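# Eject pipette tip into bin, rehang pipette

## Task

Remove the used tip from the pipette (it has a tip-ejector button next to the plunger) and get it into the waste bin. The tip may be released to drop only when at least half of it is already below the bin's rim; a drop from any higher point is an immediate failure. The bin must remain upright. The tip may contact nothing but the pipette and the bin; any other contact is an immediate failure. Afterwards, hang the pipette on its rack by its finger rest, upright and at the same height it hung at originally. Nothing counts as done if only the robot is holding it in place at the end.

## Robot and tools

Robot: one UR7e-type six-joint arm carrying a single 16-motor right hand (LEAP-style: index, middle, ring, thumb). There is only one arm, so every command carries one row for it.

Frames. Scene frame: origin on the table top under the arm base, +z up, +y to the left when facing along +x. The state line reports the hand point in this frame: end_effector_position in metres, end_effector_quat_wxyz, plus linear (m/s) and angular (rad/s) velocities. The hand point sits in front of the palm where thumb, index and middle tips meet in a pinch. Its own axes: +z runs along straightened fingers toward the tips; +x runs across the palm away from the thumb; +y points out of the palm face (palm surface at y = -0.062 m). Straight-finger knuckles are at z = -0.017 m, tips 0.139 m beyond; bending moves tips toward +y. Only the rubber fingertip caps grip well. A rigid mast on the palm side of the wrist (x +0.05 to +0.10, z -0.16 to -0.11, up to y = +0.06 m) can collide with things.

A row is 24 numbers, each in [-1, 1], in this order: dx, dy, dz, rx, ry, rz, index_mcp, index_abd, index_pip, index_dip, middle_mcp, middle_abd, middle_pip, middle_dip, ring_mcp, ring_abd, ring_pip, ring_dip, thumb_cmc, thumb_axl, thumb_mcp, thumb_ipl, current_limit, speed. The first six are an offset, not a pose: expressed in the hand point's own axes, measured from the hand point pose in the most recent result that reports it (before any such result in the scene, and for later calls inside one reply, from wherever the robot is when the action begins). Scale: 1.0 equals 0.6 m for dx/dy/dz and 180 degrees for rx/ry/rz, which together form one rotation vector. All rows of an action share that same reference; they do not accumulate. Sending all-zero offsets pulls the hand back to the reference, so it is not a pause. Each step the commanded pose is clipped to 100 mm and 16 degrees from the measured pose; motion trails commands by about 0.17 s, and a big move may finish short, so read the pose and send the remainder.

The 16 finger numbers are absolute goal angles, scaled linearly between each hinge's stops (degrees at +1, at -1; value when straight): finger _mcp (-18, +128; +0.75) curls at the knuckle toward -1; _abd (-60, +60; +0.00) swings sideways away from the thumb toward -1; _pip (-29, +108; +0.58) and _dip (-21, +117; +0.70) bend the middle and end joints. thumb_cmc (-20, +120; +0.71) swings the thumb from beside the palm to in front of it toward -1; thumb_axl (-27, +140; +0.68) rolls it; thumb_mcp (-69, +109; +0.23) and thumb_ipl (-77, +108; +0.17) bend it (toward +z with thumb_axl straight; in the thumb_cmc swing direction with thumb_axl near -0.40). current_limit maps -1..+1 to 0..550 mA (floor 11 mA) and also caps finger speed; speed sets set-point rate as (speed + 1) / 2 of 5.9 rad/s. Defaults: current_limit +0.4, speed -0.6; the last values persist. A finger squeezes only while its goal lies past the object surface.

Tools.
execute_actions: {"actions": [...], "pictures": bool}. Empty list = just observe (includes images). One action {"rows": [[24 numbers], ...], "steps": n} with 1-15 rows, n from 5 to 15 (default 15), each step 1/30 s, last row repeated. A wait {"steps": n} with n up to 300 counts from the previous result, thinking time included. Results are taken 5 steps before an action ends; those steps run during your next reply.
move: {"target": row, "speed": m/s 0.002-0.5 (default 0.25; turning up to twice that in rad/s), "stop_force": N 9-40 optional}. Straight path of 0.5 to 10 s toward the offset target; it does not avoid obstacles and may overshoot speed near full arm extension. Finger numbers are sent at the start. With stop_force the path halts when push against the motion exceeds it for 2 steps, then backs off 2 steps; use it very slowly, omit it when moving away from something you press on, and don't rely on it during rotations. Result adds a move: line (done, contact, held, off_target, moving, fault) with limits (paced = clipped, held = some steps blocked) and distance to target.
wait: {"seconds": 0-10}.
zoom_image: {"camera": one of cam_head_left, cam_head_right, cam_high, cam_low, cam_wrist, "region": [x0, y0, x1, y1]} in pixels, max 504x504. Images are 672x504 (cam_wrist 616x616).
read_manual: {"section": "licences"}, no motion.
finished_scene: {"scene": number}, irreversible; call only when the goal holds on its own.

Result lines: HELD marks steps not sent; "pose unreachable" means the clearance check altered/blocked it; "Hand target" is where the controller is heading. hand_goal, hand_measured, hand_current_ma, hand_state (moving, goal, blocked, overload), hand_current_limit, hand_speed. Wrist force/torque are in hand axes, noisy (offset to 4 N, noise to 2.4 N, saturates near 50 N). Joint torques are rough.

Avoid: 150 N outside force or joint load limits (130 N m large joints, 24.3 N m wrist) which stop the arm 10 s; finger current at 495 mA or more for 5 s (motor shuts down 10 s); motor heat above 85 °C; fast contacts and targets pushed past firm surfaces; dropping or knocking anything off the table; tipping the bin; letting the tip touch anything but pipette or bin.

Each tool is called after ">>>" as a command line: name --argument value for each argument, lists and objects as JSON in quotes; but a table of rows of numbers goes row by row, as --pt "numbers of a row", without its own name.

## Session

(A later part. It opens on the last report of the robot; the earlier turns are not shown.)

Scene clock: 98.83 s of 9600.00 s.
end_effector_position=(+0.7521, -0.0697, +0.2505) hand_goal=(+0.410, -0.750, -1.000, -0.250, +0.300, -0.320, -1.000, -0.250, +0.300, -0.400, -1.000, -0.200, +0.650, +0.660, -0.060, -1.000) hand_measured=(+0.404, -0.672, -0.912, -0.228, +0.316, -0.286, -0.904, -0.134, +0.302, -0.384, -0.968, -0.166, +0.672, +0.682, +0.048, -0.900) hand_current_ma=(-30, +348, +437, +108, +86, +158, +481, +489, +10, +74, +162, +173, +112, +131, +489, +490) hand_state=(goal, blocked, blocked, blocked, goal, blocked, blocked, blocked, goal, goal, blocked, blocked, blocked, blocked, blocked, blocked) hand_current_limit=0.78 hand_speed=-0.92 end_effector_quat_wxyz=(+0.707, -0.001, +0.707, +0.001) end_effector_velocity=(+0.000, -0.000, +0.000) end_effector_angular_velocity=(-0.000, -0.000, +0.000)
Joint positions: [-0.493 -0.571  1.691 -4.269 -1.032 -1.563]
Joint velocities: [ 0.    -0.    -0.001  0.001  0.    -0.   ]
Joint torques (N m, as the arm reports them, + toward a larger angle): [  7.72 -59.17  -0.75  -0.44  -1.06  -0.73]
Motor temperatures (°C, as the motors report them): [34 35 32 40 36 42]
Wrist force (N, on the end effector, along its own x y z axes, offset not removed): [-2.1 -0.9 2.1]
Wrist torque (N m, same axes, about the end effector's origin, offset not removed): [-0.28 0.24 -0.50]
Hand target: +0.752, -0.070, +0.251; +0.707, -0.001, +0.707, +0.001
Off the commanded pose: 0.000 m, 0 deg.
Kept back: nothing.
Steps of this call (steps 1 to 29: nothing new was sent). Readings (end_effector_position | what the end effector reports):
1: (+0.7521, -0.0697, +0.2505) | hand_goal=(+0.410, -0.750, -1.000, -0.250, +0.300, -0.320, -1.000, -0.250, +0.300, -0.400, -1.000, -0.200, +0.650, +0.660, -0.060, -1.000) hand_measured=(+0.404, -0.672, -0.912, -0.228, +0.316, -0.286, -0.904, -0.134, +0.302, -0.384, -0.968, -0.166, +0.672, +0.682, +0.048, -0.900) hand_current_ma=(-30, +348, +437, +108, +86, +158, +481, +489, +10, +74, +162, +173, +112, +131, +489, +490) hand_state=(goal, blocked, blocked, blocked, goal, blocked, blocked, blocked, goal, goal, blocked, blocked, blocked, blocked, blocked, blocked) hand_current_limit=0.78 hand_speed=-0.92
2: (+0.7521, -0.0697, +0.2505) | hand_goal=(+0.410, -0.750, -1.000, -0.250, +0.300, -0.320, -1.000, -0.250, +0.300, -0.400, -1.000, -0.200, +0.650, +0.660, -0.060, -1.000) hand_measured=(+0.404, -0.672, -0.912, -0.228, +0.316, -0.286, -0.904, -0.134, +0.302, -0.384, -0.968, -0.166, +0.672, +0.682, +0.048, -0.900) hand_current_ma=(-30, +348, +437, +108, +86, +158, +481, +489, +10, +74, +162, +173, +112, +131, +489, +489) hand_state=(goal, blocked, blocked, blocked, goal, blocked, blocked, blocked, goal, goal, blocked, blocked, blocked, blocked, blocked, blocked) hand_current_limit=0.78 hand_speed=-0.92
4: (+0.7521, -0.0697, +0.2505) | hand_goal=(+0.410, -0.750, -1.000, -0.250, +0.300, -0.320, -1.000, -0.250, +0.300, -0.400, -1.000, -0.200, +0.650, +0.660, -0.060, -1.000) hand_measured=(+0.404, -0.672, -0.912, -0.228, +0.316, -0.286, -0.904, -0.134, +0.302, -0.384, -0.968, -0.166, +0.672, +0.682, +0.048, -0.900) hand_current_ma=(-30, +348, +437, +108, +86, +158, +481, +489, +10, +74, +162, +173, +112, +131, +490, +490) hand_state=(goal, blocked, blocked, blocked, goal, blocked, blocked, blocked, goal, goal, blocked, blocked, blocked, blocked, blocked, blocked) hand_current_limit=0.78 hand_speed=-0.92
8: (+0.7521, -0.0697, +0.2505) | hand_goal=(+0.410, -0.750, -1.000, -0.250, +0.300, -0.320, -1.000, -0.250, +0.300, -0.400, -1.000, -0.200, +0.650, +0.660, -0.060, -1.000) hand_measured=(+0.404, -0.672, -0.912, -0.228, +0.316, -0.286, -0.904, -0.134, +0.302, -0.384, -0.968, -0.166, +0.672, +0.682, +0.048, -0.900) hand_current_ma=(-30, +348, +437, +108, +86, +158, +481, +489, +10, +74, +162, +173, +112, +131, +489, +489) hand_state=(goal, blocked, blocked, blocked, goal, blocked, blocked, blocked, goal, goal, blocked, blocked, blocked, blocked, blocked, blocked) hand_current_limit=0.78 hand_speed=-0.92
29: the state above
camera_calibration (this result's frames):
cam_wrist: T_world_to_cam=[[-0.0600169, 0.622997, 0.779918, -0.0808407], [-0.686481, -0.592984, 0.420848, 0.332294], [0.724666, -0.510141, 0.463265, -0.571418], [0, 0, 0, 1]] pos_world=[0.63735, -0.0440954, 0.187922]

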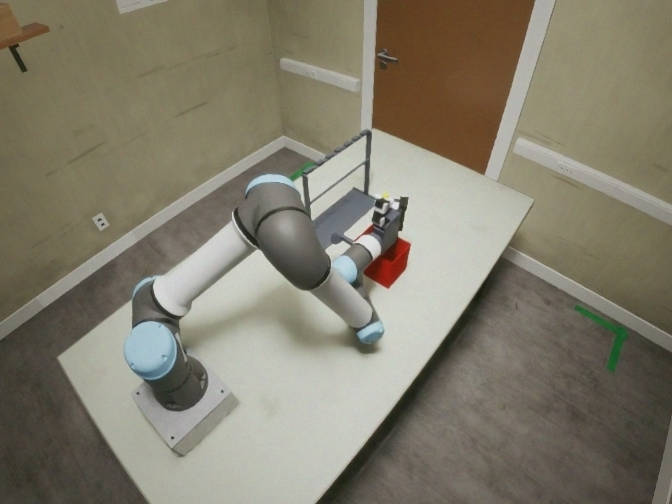

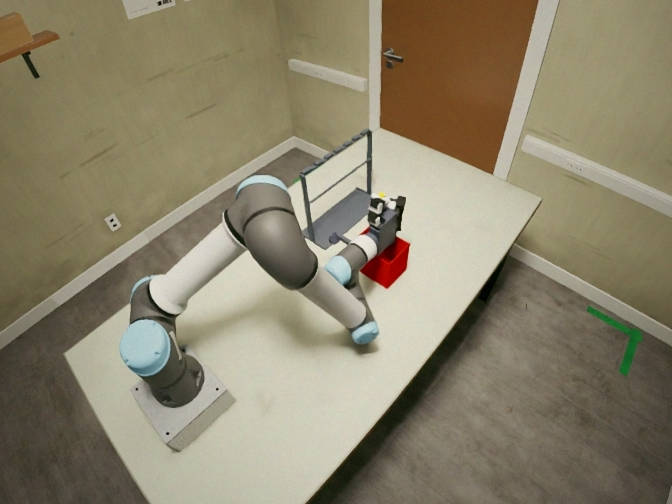

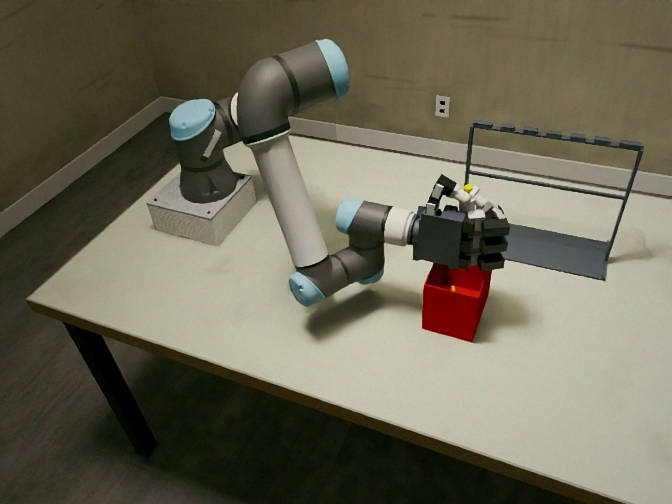

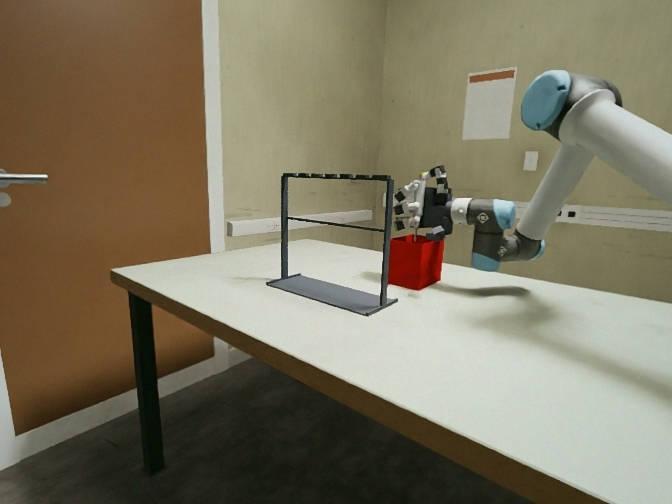

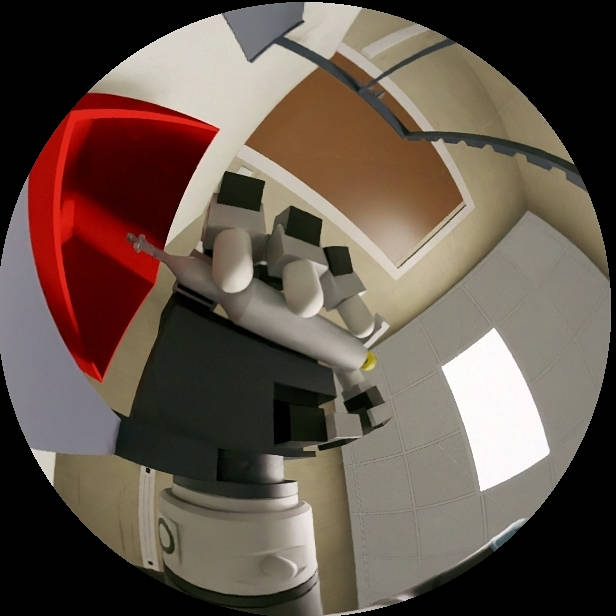

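>>> move --target '[-0.1,0,0,0,0,0, 0.41,-0.45,-1.0,-0.25, 0.30,-0.05,-1.0,-0.25, 0.30,-0.1,-1.0,-0.2, 0.68,0.68,0.0,-0.9, 0.7,-0.9]' --speed 0.08

Scene clock: 100.37 s of 9600.00 s.
end_effector_position=(+0.7521, -0.0697, +0.3104) hand_goal=(+0.410, -0.450, -1.000, -0.250, +0.300, -0.050, -1.000, -0.250, +0.300, -0.100, -1.000, -0.200, +0.680, +0.680, +0.000, -0.900) hand_measured=(+0.426, -0.468, -0.914, -0.224, +0.302, -0.096, -0.904, -0.134, +0.306, -0.134, -0.966, -0.166, +0.682, +0.682, +0.016, -0.898) hand_current_ma=(+85, -78, +437, +134, +15, -208, +467, +468, +32, -153, +173, +172, +11, +13, +117, +13) hand_state=(goal, goal, blocked, blocked, goal, blocked, blocked, blocked, goal, blocked, blocked, blocked, goal, goal, goal, goal) hand_current_limit=0.70 hand_speed=-0.90 end_effector_quat_wxyz=(+0.707, -0.001, +0.707, +0.001) end_effector_velocity=(-0.000, -0.000, +0.000) end_effector_angular_velocity=(+0.000, +0.001, -0.000)
Joint positions: [-0.494 -0.696  1.726 -4.178 -1.031 -1.563]
Joint velocities: [-0.001 -0.001  0.001  0.002  0.     0.   ]
Joint torques (N m, as the arm reports them, + toward a larger angle): [-12.32 -57.61  -1.67  -0.5    1.4   -1.75]
Motor temperatures (°C, as the motors report them): [34 35 32 40 36 42]
Wrist force (N, on the end effector, along its own x y z axes, offset not removed): [-2.0 -0.9 1.4]
Wrist torque (N m, same axes, about the end effector's origin, offset not removed): [-0.44 0.16 -0.46]
Hand target: +0.752, -0.070, +0.310; +0.707, -0.001, +0.707, +0.001
Off the commanded pose: 0.000 m, 0 deg.
Kept back: nothing.
move: done
camera_calibration (this result's frames):
cam_wrist: T_world_to_cam=[[-0.0600229, 0.622991, 0.779923, -0.127609], [-0.686484, -0.592988, 0.420838, 0.307122], [0.724663, -0.510145, 0.463266, -0.599139], [0, 0, 0, 1]] pos_world=[0.637349, -0.0440291, 0.247838]

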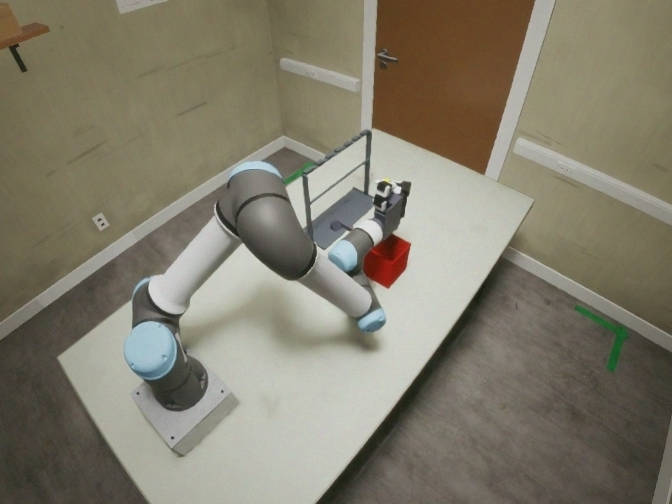

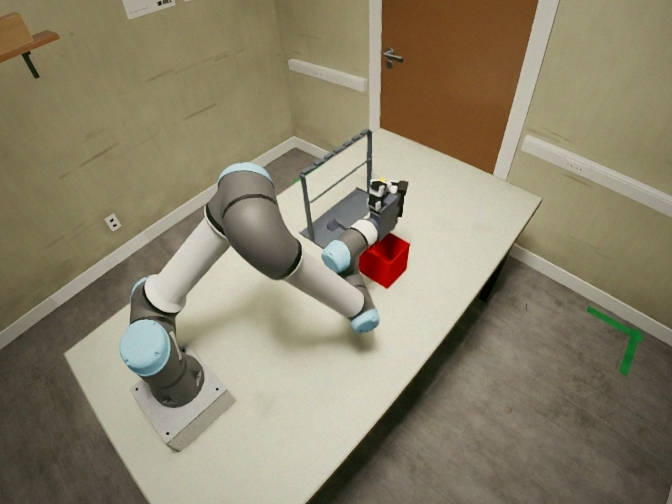

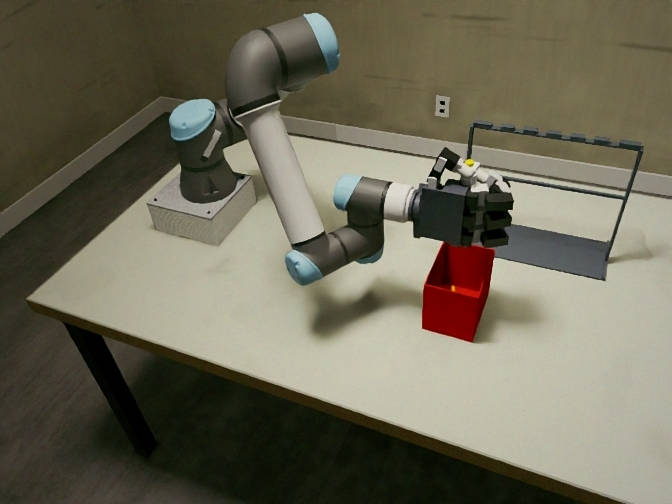

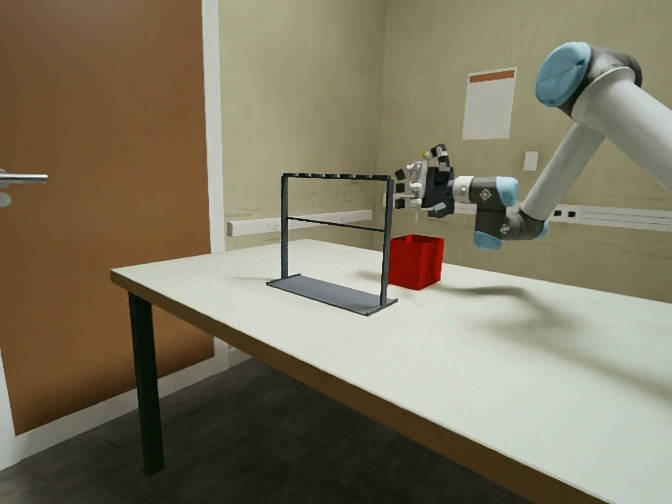

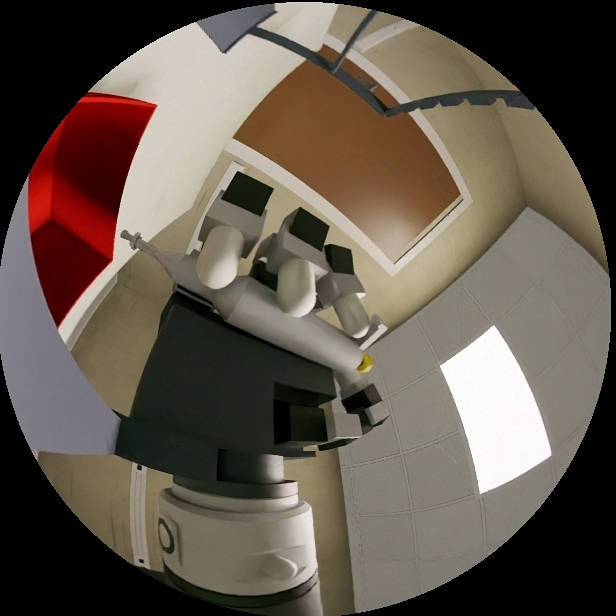

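>>> move --target '[0,0.15,0,0,0,0, 0.41,-0.45,-0.5,-0.25, 0.30,-0.09,-1.0,-0.25, 0.30,-0.13,-1.0,-0.2, 0.85,0.68,0.03,-0.9, 0.7,-0.85]' --speed 0.1

>>> move --target '[0.04,0.08,0,0,0,0, 0.754,0,0.576,0.696, 0.30,-0.09,-1.0,-0.25, 0.30,-0.13,-1.0,-0.2, 0.78,0.68,0.226,0.168, 0.7,-0.6]' --speed 0.08

Scene clock: 102.20 s of 9600.00 s.
end_effector_position=(+0.7520, +0.0203, +0.3103) hand_goal=(+0.410, -0.450, -0.500, -0.250, +0.300, -0.090, -1.000, -0.250, +0.300, -0.130, -1.000, -0.200, +0.850, +0.680, +0.030, -0.900) hand_measured=(+0.412, -0.456, -0.502, -0.246, +0.304, -0.098, -0.904, -0.134, +0.306, -0.136, -0.964, -0.170, +0.850, +0.678, +0.030, -0.900) hand_current_ma=(+14, -27, -8, +16, +23, -33, +468, +467, +32, -26, +178, +154, -4, -13, -4, +4) hand_state=(goal, goal, goal, goal, goal, goal, blocked, blocked, goal, goal, blocked, blocked, goal, goal, goal, goal) hand_current_limit=0.70 hand_speed=-0.85 end_effector_quat_wxyz=(+0.707, -0.001, +0.707, +0.000) end_effector_velocity=(-0.000, +0.001, -0.000) end_effector_angular_velocity=(+0.000, +0.000, +0.001)
Joint positions: [-0.338 -0.72   1.787 -4.215 -1.187 -1.564]
Joint velocities: [ 0.001  0.    -0.     0.     0.001 -0.   ]
Joint torques (N m, as the arm reports them, + toward a larger angle): [ 11.09 -56.47  -1.82  -3.88  -1.72  -1.54]
Motor temperatures (°C, as the motors report them): [34 35 32 40 36 42]
Wrist force (N, on the end effector, along its own x y z axes, offset not removed): [-2.2 2.2 2.0]
Wrist torque (N m, same axes, about the end effector's origin, offset not removed): [0.07 0.21 -0.34]
Hand target: +0.752, +0.020, +0.310; +0.707, -0.001, +0.707, +0.000
Off the commanded pose: 0.000 m, 0 deg.
Kept back: nothing.
move: done
camera_calibration (this result's frames):
cam_wrist: T_world_to_cam=[[-0.059911, 0.623222, 0.779747, -0.183557], [-0.686422, -0.592864, 0.421113, 0.360366], [0.724731, -0.510006, 0.463312, -0.553173], [0, 0, 0, 1]] pos_world=[0.637267, 0.0459231, 0.247665]

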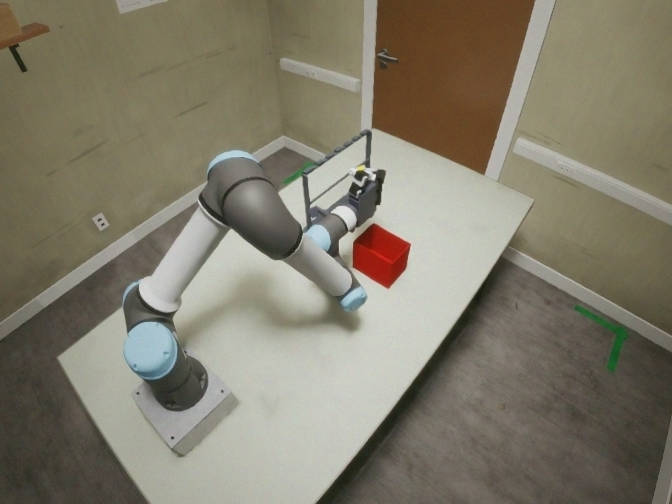

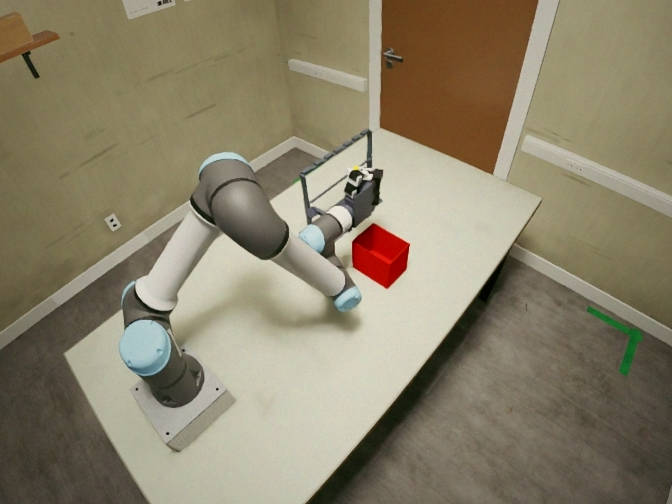

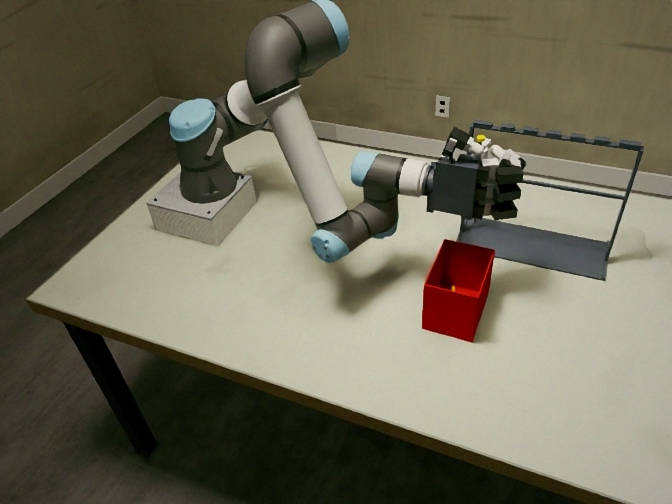

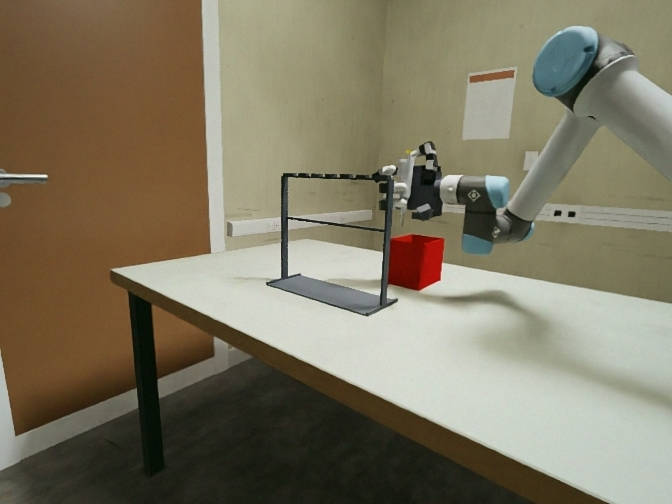

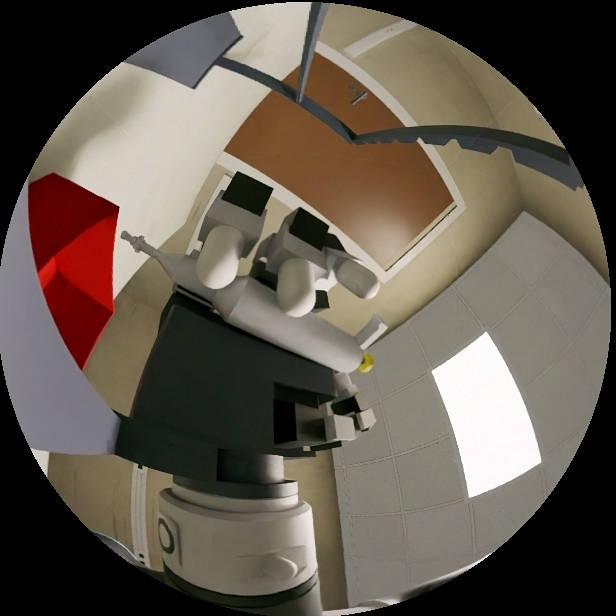

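Scene clock: 103.93 s of 9600.00 s.
end_effector_position=(+0.7520, +0.0682, +0.2862) hand_goal=(+0.754, +0.000, +0.576, +0.696, +0.300, -0.090, -1.000, -0.250, +0.300, -0.130, -1.000, -0.200, +0.780, +0.680, +0.226, +0.168) hand_measured=(+0.752, -0.014, +0.572, +0.694, +0.304, -0.098, -0.904, -0.134, +0.306, -0.136, -0.964, -0.170, +0.786, +0.678, +0.224, +0.166) hand_current_ma=(-13, -58, -16, -15, +23, -33, +467, +468, +32, -26, +178, +154, +28, -11, -14, -15) hand_state=(goal, goal, goal, goal, goal, goal, blocked, blocked, goal, goal, blocked, blocked, goal, goal, goal, goal) hand_current_limit=0.70 hand_speed=-0.60 end_effector_quat_wxyz=(+0.707, -0.001, +0.707, +0.000) end_effector_velocity=(-0.000, -0.001, -0.000) end_effector_angular_velocity=(+0.000, +0.000, -0.001)
Joint positions: [-0.249 -0.673  1.788 -4.263 -1.277 -1.565]
Joint velocities: [-0.001 -0.     0.001 -0.001  0.     0.   ]
Joint torques (N m, as the arm reports them, + toward a larger angle): [ 11.28 -37.53 -18.98  -3.95  -1.52   1.25]
Motor temperatures (°C, as the motors report them): [34 35 32 40 36 42]
Wrist force (N, on the end effector, along its own x y z axes, offset not removed): [-1.5 -0.6 2.6]
Wrist torque (N m, same axes, about the end effector's origin, offset not removed): [-0.12 0.29 -0.29]
Hand target: +0.752, +0.068, +0.286; +0.707, -0.001, +0.707, +0.000
Off the commanded pose: 0.000 m, 0 deg.
Kept back: nothing.
move: done
camera_calibration (this result's frames):
cam_wrist: T_world_to_cam=[[-0.0598634, 0.623392, 0.779615, -0.194669], [-0.686395, -0.592773, 0.421285, 0.398844], [0.724761, -0.509904, 0.463379, -0.517569], [0, 0, 0, 1]] pos_world=[0.637225, 0.0938692, 0.22357]

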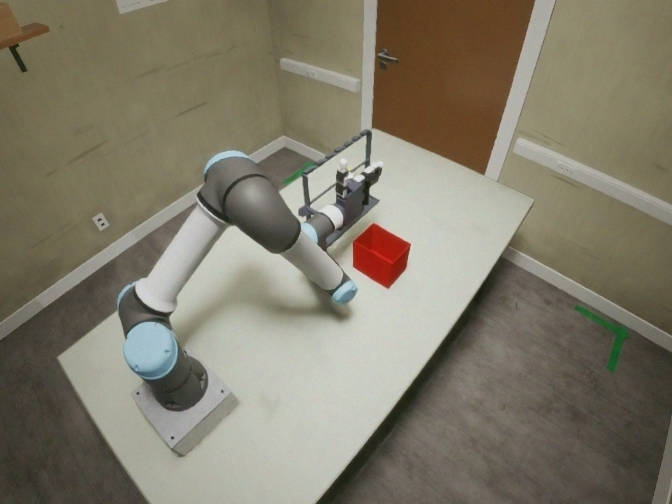

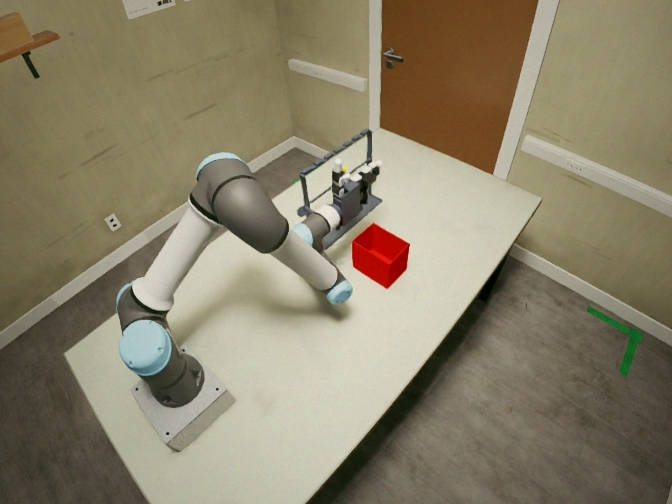

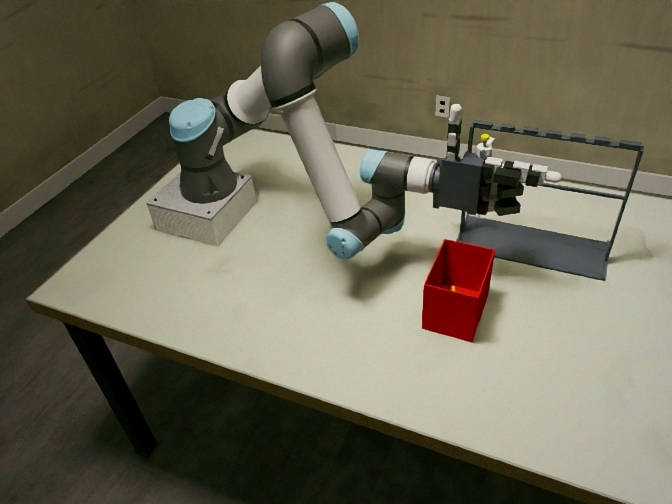

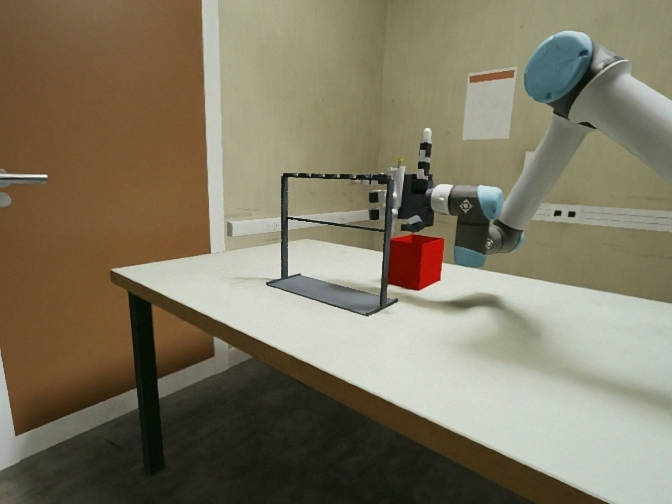

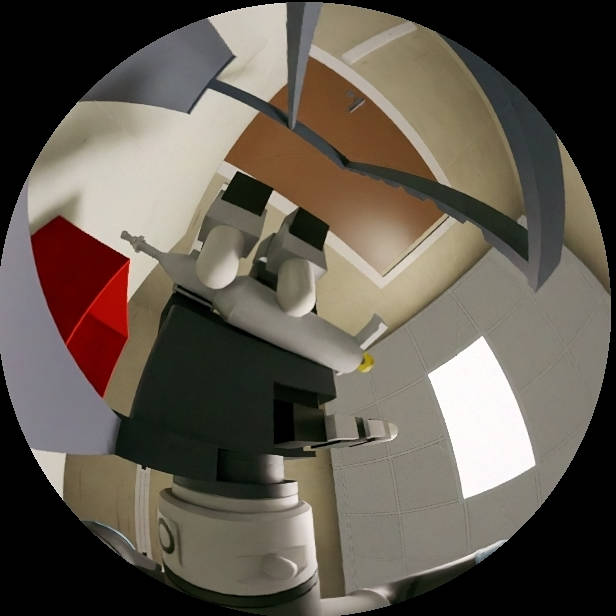

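>>> zoom_image --camera "cam_high" --region '[440, 100, 560, 190]'

>>> zoom_image --camera "cam_low" --region '[350, 140, 450, 240]'

>>> zoom_image --camera "cam_head_right" --region '[295, 140, 395, 215]'

Region (440, 100, 560, 190) of cam_high's 672x504 image, scaled by 4.200, with more detail than that image has; it fills the top 378 rows of this view, and the rest is white.

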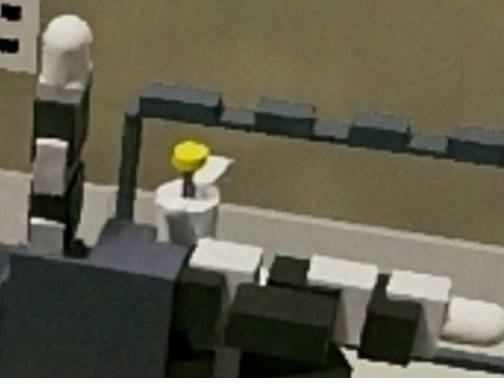

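Region (350, 140, 450, 240) of cam_low's 672x504 image, scaled by 5.040, with more detail than that image has.

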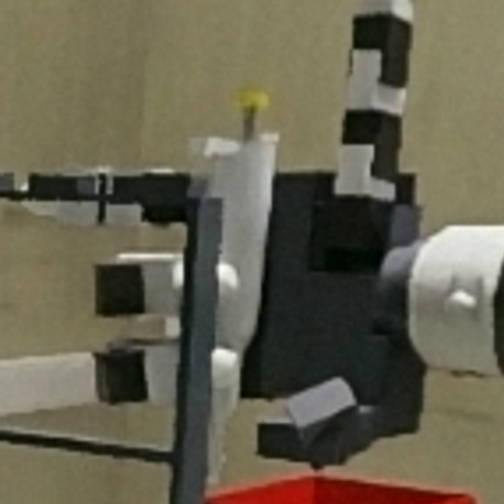

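Region (295, 140, 395, 215) of cam_head_right's 672x504 image, scaled by 5.040, with more detail than that image has; it fills the top 378 rows of this view, and the rest is white.

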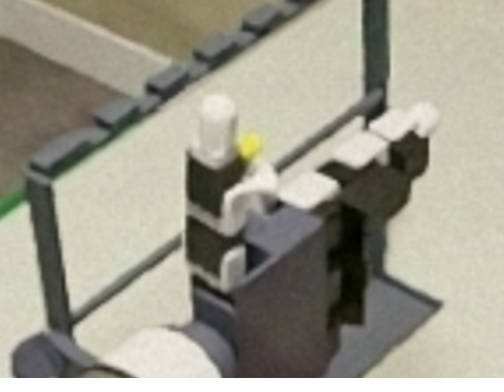

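>>> zoom_image --camera "cam_wrist" --region '[310, 290, 410, 390]'

>>> zoom_image --camera "cam_high" --region '[465, 115, 515, 165]'

Region (310, 290, 410, 390) of cam_wrist's 616x616 image, scaled by 5.040, with more detail than that image has.

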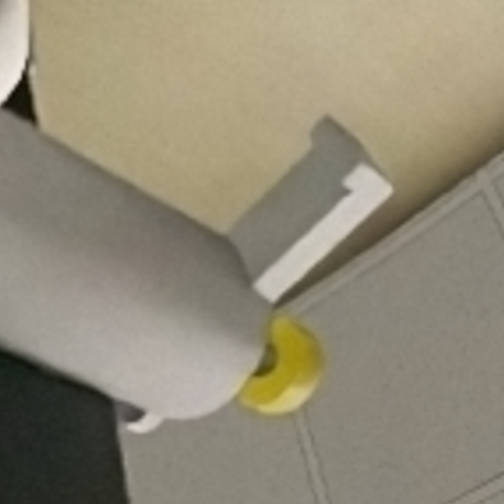

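Region (465, 115, 515, 165) of cam_high's 672x504 image, scaled by 10.080, with more detail than that image has.

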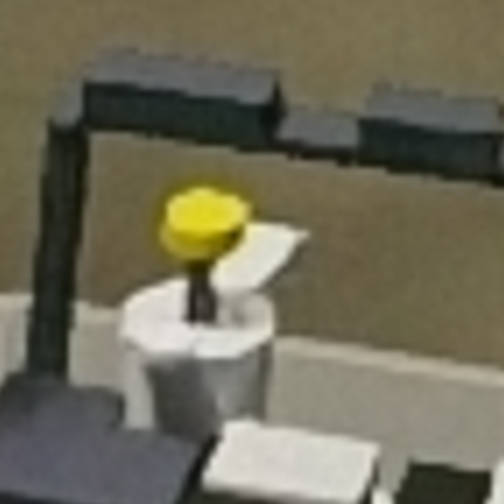

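>>> move --target '[0.0103,0.06,-0.0227,-0.0556,0,0, 0.95,0,0.576,0.696, 0.30,-0.09,-1.0,-0.25, 0.30,-0.13,-0.2,0.0, 0.78,0.68,0.226,0.168, 0.7,-0.6]' --speed 0.08

Scene clock: 108.50 s of 9600.00 s.
end_effector_position=(+0.7384, +0.1041, +0.2800) hand_goal=(+0.950, +0.000, +0.576, +0.696, +0.300, -0.090, -1.000, -0.250, +0.300, -0.130, -0.200, +0.000, +0.780, +0.680, +0.226, +0.168) hand_measured=(+0.948, -0.014, +0.574, +0.694, +0.306, -0.098, -0.904, -0.134, +0.302, -0.136, -0.202, -0.002, +0.786, +0.678, +0.224, +0.166) hand_current_ma=(-13, -58, -14, -15, +31, -39, +468, +468, +14, -24, -14, -14, +28, -11, -14, -15) hand_state=(goal, goal, goal, goal, goal, goal, blocked, blocked, goal, goal, goal, goal, goal, goal, goal, goal) hand_current_limit=0.70 hand_speed=-0.60 end_effector_quat_wxyz=(+0.704, -0.062, +0.705, +0.062) end_effector_velocity=(-0.000, +0.001, -0.000) end_effector_angular_velocity=(+0.000, +0.001, +0.005)
Joint positions: [-0.251 -0.655  1.769 -4.263 -1.1   -1.565]
Joint velocities: [-0.     0.001 -0.001  0.001  0.006  0.   ]
Joint torques (N m, as the arm reports them, + toward a larger angle): [ 10.8  -38.86 -18.62  -0.4    1.22   1.53]
Motor temperatures (°C, as the motors report them): [34 35 32 40 36 42]
Wrist force (N, on the end effector, along its own x y z axes, offset not removed): [-2.3 -5.6 -2.7]
Wrist torque (N m, same axes, about the end effector's origin, offset not removed): [-0.67 0.32 -0.71]
Hand target: +0.738, +0.104, +0.280; +0.704, -0.062, +0.705, +0.062
Off the commanded pose: 0.000 m, 0 deg.
Kept back: nothing.
After step 90, 0.10 s passed at rest.
move: done
camera_calibration (this result's frames):
cam_wrist: T_world_to_cam=[[-0.166709, 0.603498, 0.779742, -0.132061], [-0.573328, -0.70271, 0.4213, 0.341267], [0.802186, -0.376814, 0.463151, -0.557527], [0, 0, 0, 1]] pos_world=[0.620883, 0.109426, 0.217417]

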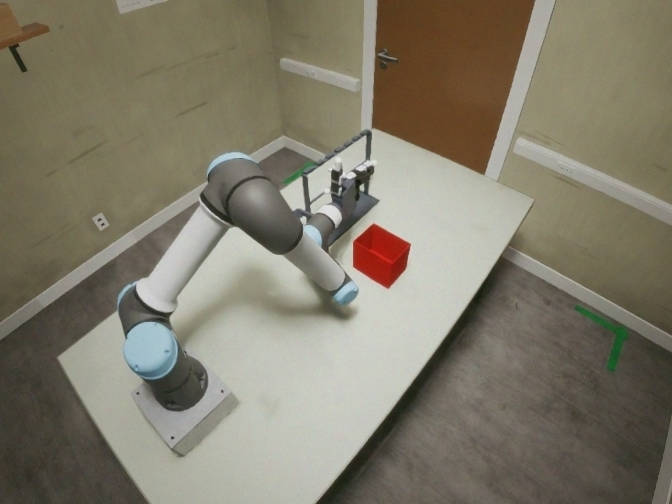

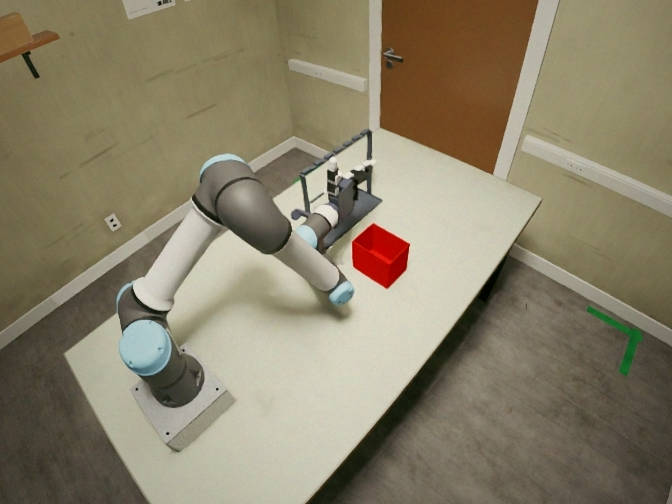

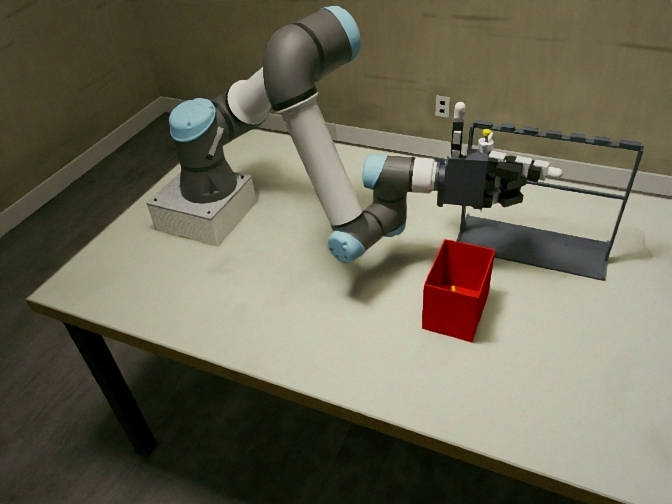

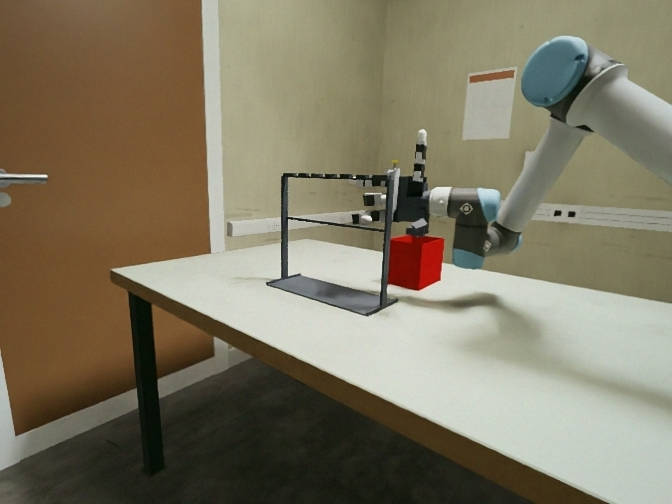

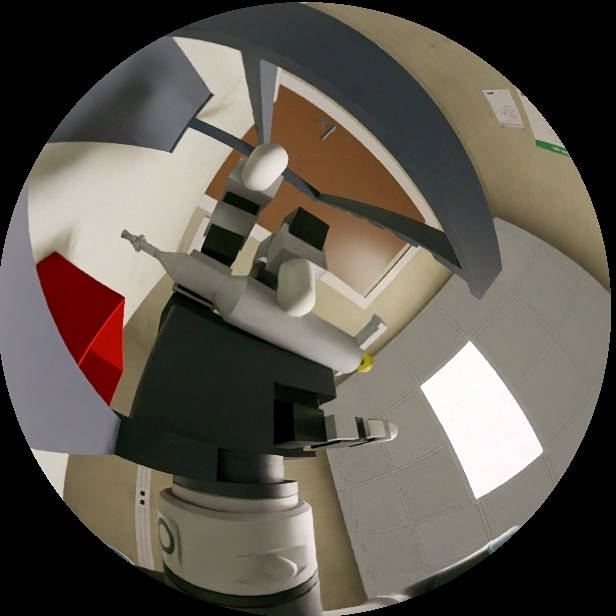

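>>> execute_actions --actions '[{"rows": [[0,0,0,0,0,0, 0.95,0,0.576,0.696, 0.30,-0.09,-1.0,-0.25, 0.95,-0.05,-0.2,0.0, 0.78,0.68,0.226,0.168, 0.7,-0.4]], "steps": 15}]'

>>> move --target '[0,0.0753,0.0133,0,0,0, 0.95,0,0.576,0.696, 0.30,-0.09,-1.0,-0.25, 0.95,0,0.576,0.696, 0.78,0.68,0.226,0.168, 0.7,-0.4]' --speed 0.05

Scene clock: 109.10 s of 9600.00 s.
end_effector_position=(+0.7384, +0.1041, +0.2800) hand_goal=(+0.950, +0.000, +0.576, +0.696, +0.300, -0.090, -1.000, -0.250, +0.950, -0.050, -0.200, +0.000, +0.780, +0.680, +0.226, +0.168) hand_measured=(+0.948, -0.014, +0.574, +0.694, +0.306, -0.098, -0.904, -0.134, +0.622, -0.060, -0.202, -0.002, +0.786, +0.678, +0.224, +0.166) hand_current_ma=(-13, -58, -14, -15, +31, -39, +468, +468, -76, -50, -14, -14, +28, -11, -14, -15) hand_state=(goal, goal, goal, goal, goal, goal, blocked, blocked, moving, goal, goal, goal, goal, goal, goal, goal) hand_current_limit=0.70 hand_speed=-0.40 end_effector_quat_wxyz=(+0.704, -0.062, +0.705, +0.062) end_effector_velocity=(+0.000, +0.000, +0.000) end_effector_angular_velocity=(-0.000, -0.000, +0.001)
Joint positions: [-0.251 -0.655  1.769 -4.263 -1.1   -1.565]
Joint velocities: [-0.    -0.    -0.001  0.     0.001  0.   ]
Joint torques (N m, as the arm reports them, + toward a larger angle): [  4.97 -47.76  -8.91  -1.61  -1.43   1.44]
Motor temperatures (°C, as the motors report them): [34 35 32 40 36 42]
Wrist force (N, on the end effector, along its own x y z axes, offset not removed): [0.7 0.8 1.6]
Wrist torque (N m, same axes, about the end effector's origin, offset not removed): [-0.31 -0.17 -0.30]
Steps of this call (steps 1 to 8: nothing new was sent; steps 9 to 18: the first 10 steps of this action). Readings (end_effector_position | what the end effector reports):
9: (+0.7383, +0.1042, +0.2800) | hand_goal=(+0.950, +0.000, +0.576, +0.696, +0.300, -0.090, -1.000, -0.250, +0.950, -0.050, -0.200, +0.000, +0.780, +0.680, +0.226, +0.168) hand_measured=(+0.948, -0.014, +0.574, +0.694, +0.306, -0.098, -0.904, -0.134, +0.302, -0.136, -0.202, -0.002, +0.786, +0.678, +0.224, +0.166) hand_current_ma=(-13, -58, -14, -15, +31, -39, +468, +467, +14, -24, -14, -14, +28, -11, -14, -15) hand_state=(goal, goal, goal, goal, goal, goal, blocked, blocked, moving, moving, goal, goal, goal, goal, goal, goal) hand_current_limit=0.70 hand_speed=-0.40
10: (+0.7383, +0.1042, +0.2800) | hand_goal=(+0.950, +0.000, +0.576, +0.696, +0.300, -0.090, -1.000, -0.250, +0.950, -0.050, -0.200, +0.000, +0.780, +0.680, +0.226, +0.168) hand_measured=(+0.948, -0.014, +0.574, +0.694, +0.306, -0.098, -0.904, -0.134, +0.304, -0.132, -0.202, -0.002, +0.786, +0.678, +0.224, +0.166) hand_current_ma=(-13, -58, -14, -15, +31, -39, +468, +468, -155, -168, -14, -14, +28, -11, -14, -15) hand_state=(goal, goal, goal, goal, goal, goal, blocked, blocked, moving, moving, goal, goal, goal, goal, goal, goal) hand_current_limit=0.70 hand_speed=-0.40
12: (+0.7383, +0.1042, +0.2800) | hand_goal=(+0.950, +0.000, +0.576, +0.696, +0.300, -0.090, -1.000, -0.250, +0.950, -0.050, -0.200, +0.000, +0.780, +0.680, +0.226, +0.168) hand_measured=(+0.948, -0.014, +0.574, +0.694, +0.306, -0.098, -0.904, -0.134, +0.368, -0.074, -0.202, -0.002, +0.786, +0.678, +0.224, +0.166) hand_current_ma=(-13, -58, -14, -15, +31, -39, +468, +467, -64, -16, -14, -14, +28, -11, -14, -15) hand_state=(goal, goal, goal, goal, goal, goal, blocked, blocked, moving, moving, goal, goal, goal, goal, goal, goal) hand_current_limit=0.70 hand_speed=-0.40
16: (+0.7384, +0.1041, +0.2800) | hand_goal=(+0.950, +0.000, +0.576, +0.696, +0.300, -0.090, -1.000, -0.250, +0.950, -0.050, -0.200, +0.000, +0.780, +0.680, +0.226, +0.168) hand_measured=(+0.948, -0.014, +0.574, +0.694, +0.306, -0.098, -0.904, -0.134, +0.536, -0.060, -0.202, -0.002, +0.786, +0.678, +0.224, +0.166) hand_current_ma=(-13, -58, -14, -15, +31, -39, +468, +468, -74, -50, -14, -14, +28, -11, -14, -15) hand_state=(goal, goal, goal, goal, goal, goal, blocked, blocked, moving, goal, goal, goal, goal, goal, goal, goal) hand_current_limit=0.70 hand_speed=-0.40
18: the state above

Scene clock: 110.87 s of 9600.00 s.
end_effector_position=(+0.7384, +0.1497, +0.2799) hand_goal=(+0.950, +0.000, +0.576, +0.696, +0.300, -0.090, -1.000, -0.250, +0.950, +0.000, +0.576, +0.696, +0.780, +0.680, +0.226, +0.168) hand_measured=(+0.948, -0.014, +0.574, +0.694, +0.306, -0.098, -0.904, -0.134, +0.948, -0.012, +0.572, +0.694, +0.786, +0.678, +0.224, +0.166) hand_current_ma=(-13, -58, -14, -15, +32, -39, +468, +467, -11, -55, -16, -14, +27, -11, -14, -15) hand_state=(goal, goal, goal, goal, goal, goal, blocked, blocked, goal, goal, goal, goal, goal, goal, goal, goal) hand_current_limit=0.70 hand_speed=-0.40 end_effector_quat_wxyz=(+0.704, -0.062, +0.705, +0.062) end_effector_velocity=(+0.000, +0.002, -0.000) end_effector_angular_velocity=(+0.000, +0.001, +0.000)
Joint positions: [-0.164 -0.655  1.769 -4.262 -1.187 -1.565]
Joint velocities: [ 0.005  0.    -0.     0.001 -0.005  0.   ]
Joint torques (N m, as the arm reports them, + toward a larger angle): [ 11.49 -39.06 -18.06  -0.54  -1.32  -1.64]
Motor temperatures (°C, as the motors report them): [34 35 32 40 36 42]
Wrist force (N, on the end effector, along its own x y z axes, offset not removed): [1.1 -0.8 0.7]
Wrist torque (N m, same axes, about the end effector's origin, offset not removed): [-0.03 0.04 0.03]
Hand target: +0.738, +0.150, +0.280; +0.704, -0.062, +0.705, +0.062
Off your previous action's commanded pose: 0.000 m, 0 deg at its last step (step 5 of this call).
Off the commanded pose: 0.000 m, 0 deg.
Kept back: nothing.
move: done
camera_calibration (this result's frames):
cam_wrist: T_world_to_cam=[[-0.166699, 0.603619, 0.779651, -0.159543], [-0.573252, -0.702678, 0.421457, 0.373324], [0.802243, -0.376679, 0.463161, -0.540317], [0, 0, 0, 1]] pos_world=[0.620878, 0.155104, 0.217302]

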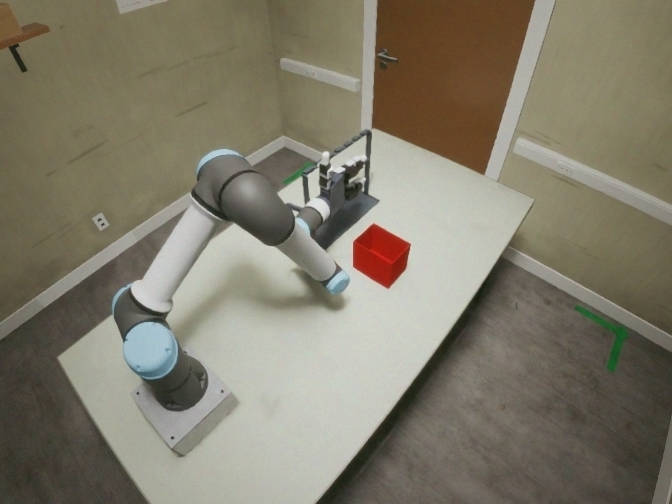

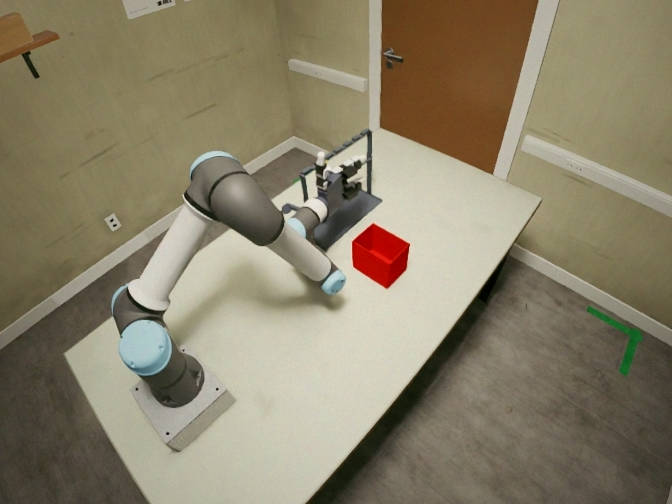

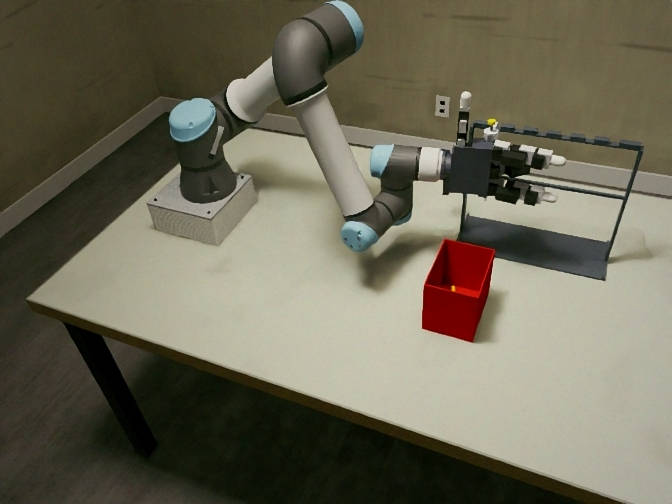

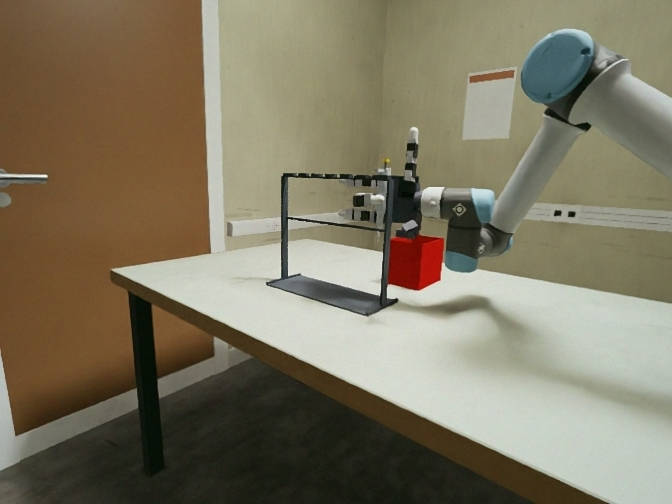

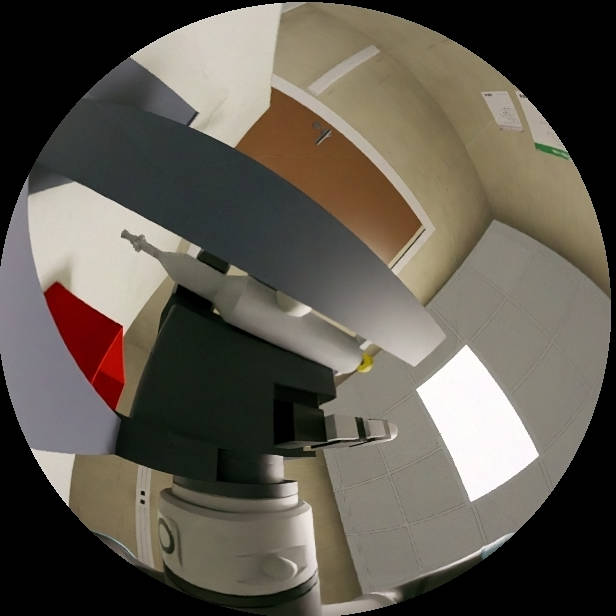

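>>> zoom_image --camera "cam_high" --region '[465, 105, 525, 150]'

>>> zoom_image --camera "cam_low" --region '[345, 150, 415, 200]'

Region (465, 105, 525, 150) of cam_high's 672x504 image, scaled by 8.400, with more detail than that image has; it fills the top 378 rows of this view, and the rest is white.

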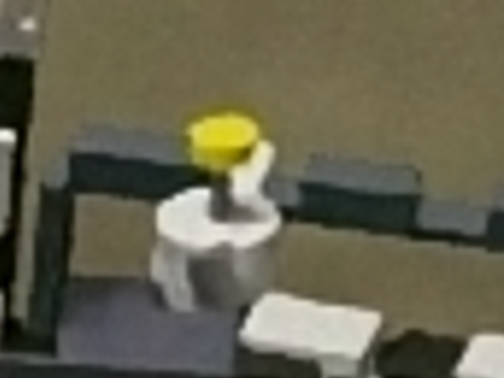

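Region (345, 150, 415, 200) of cam_low's 672x504 image, scaled by 7.200, with more detail than that image has; it fills the top 360 rows of this view, and the rest is white.

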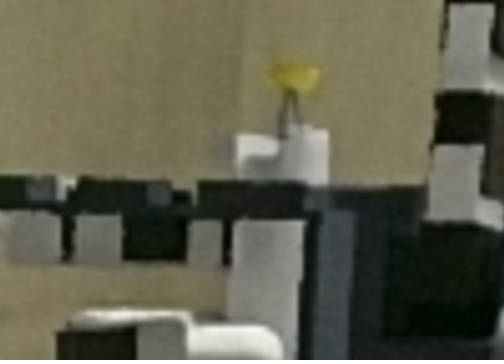

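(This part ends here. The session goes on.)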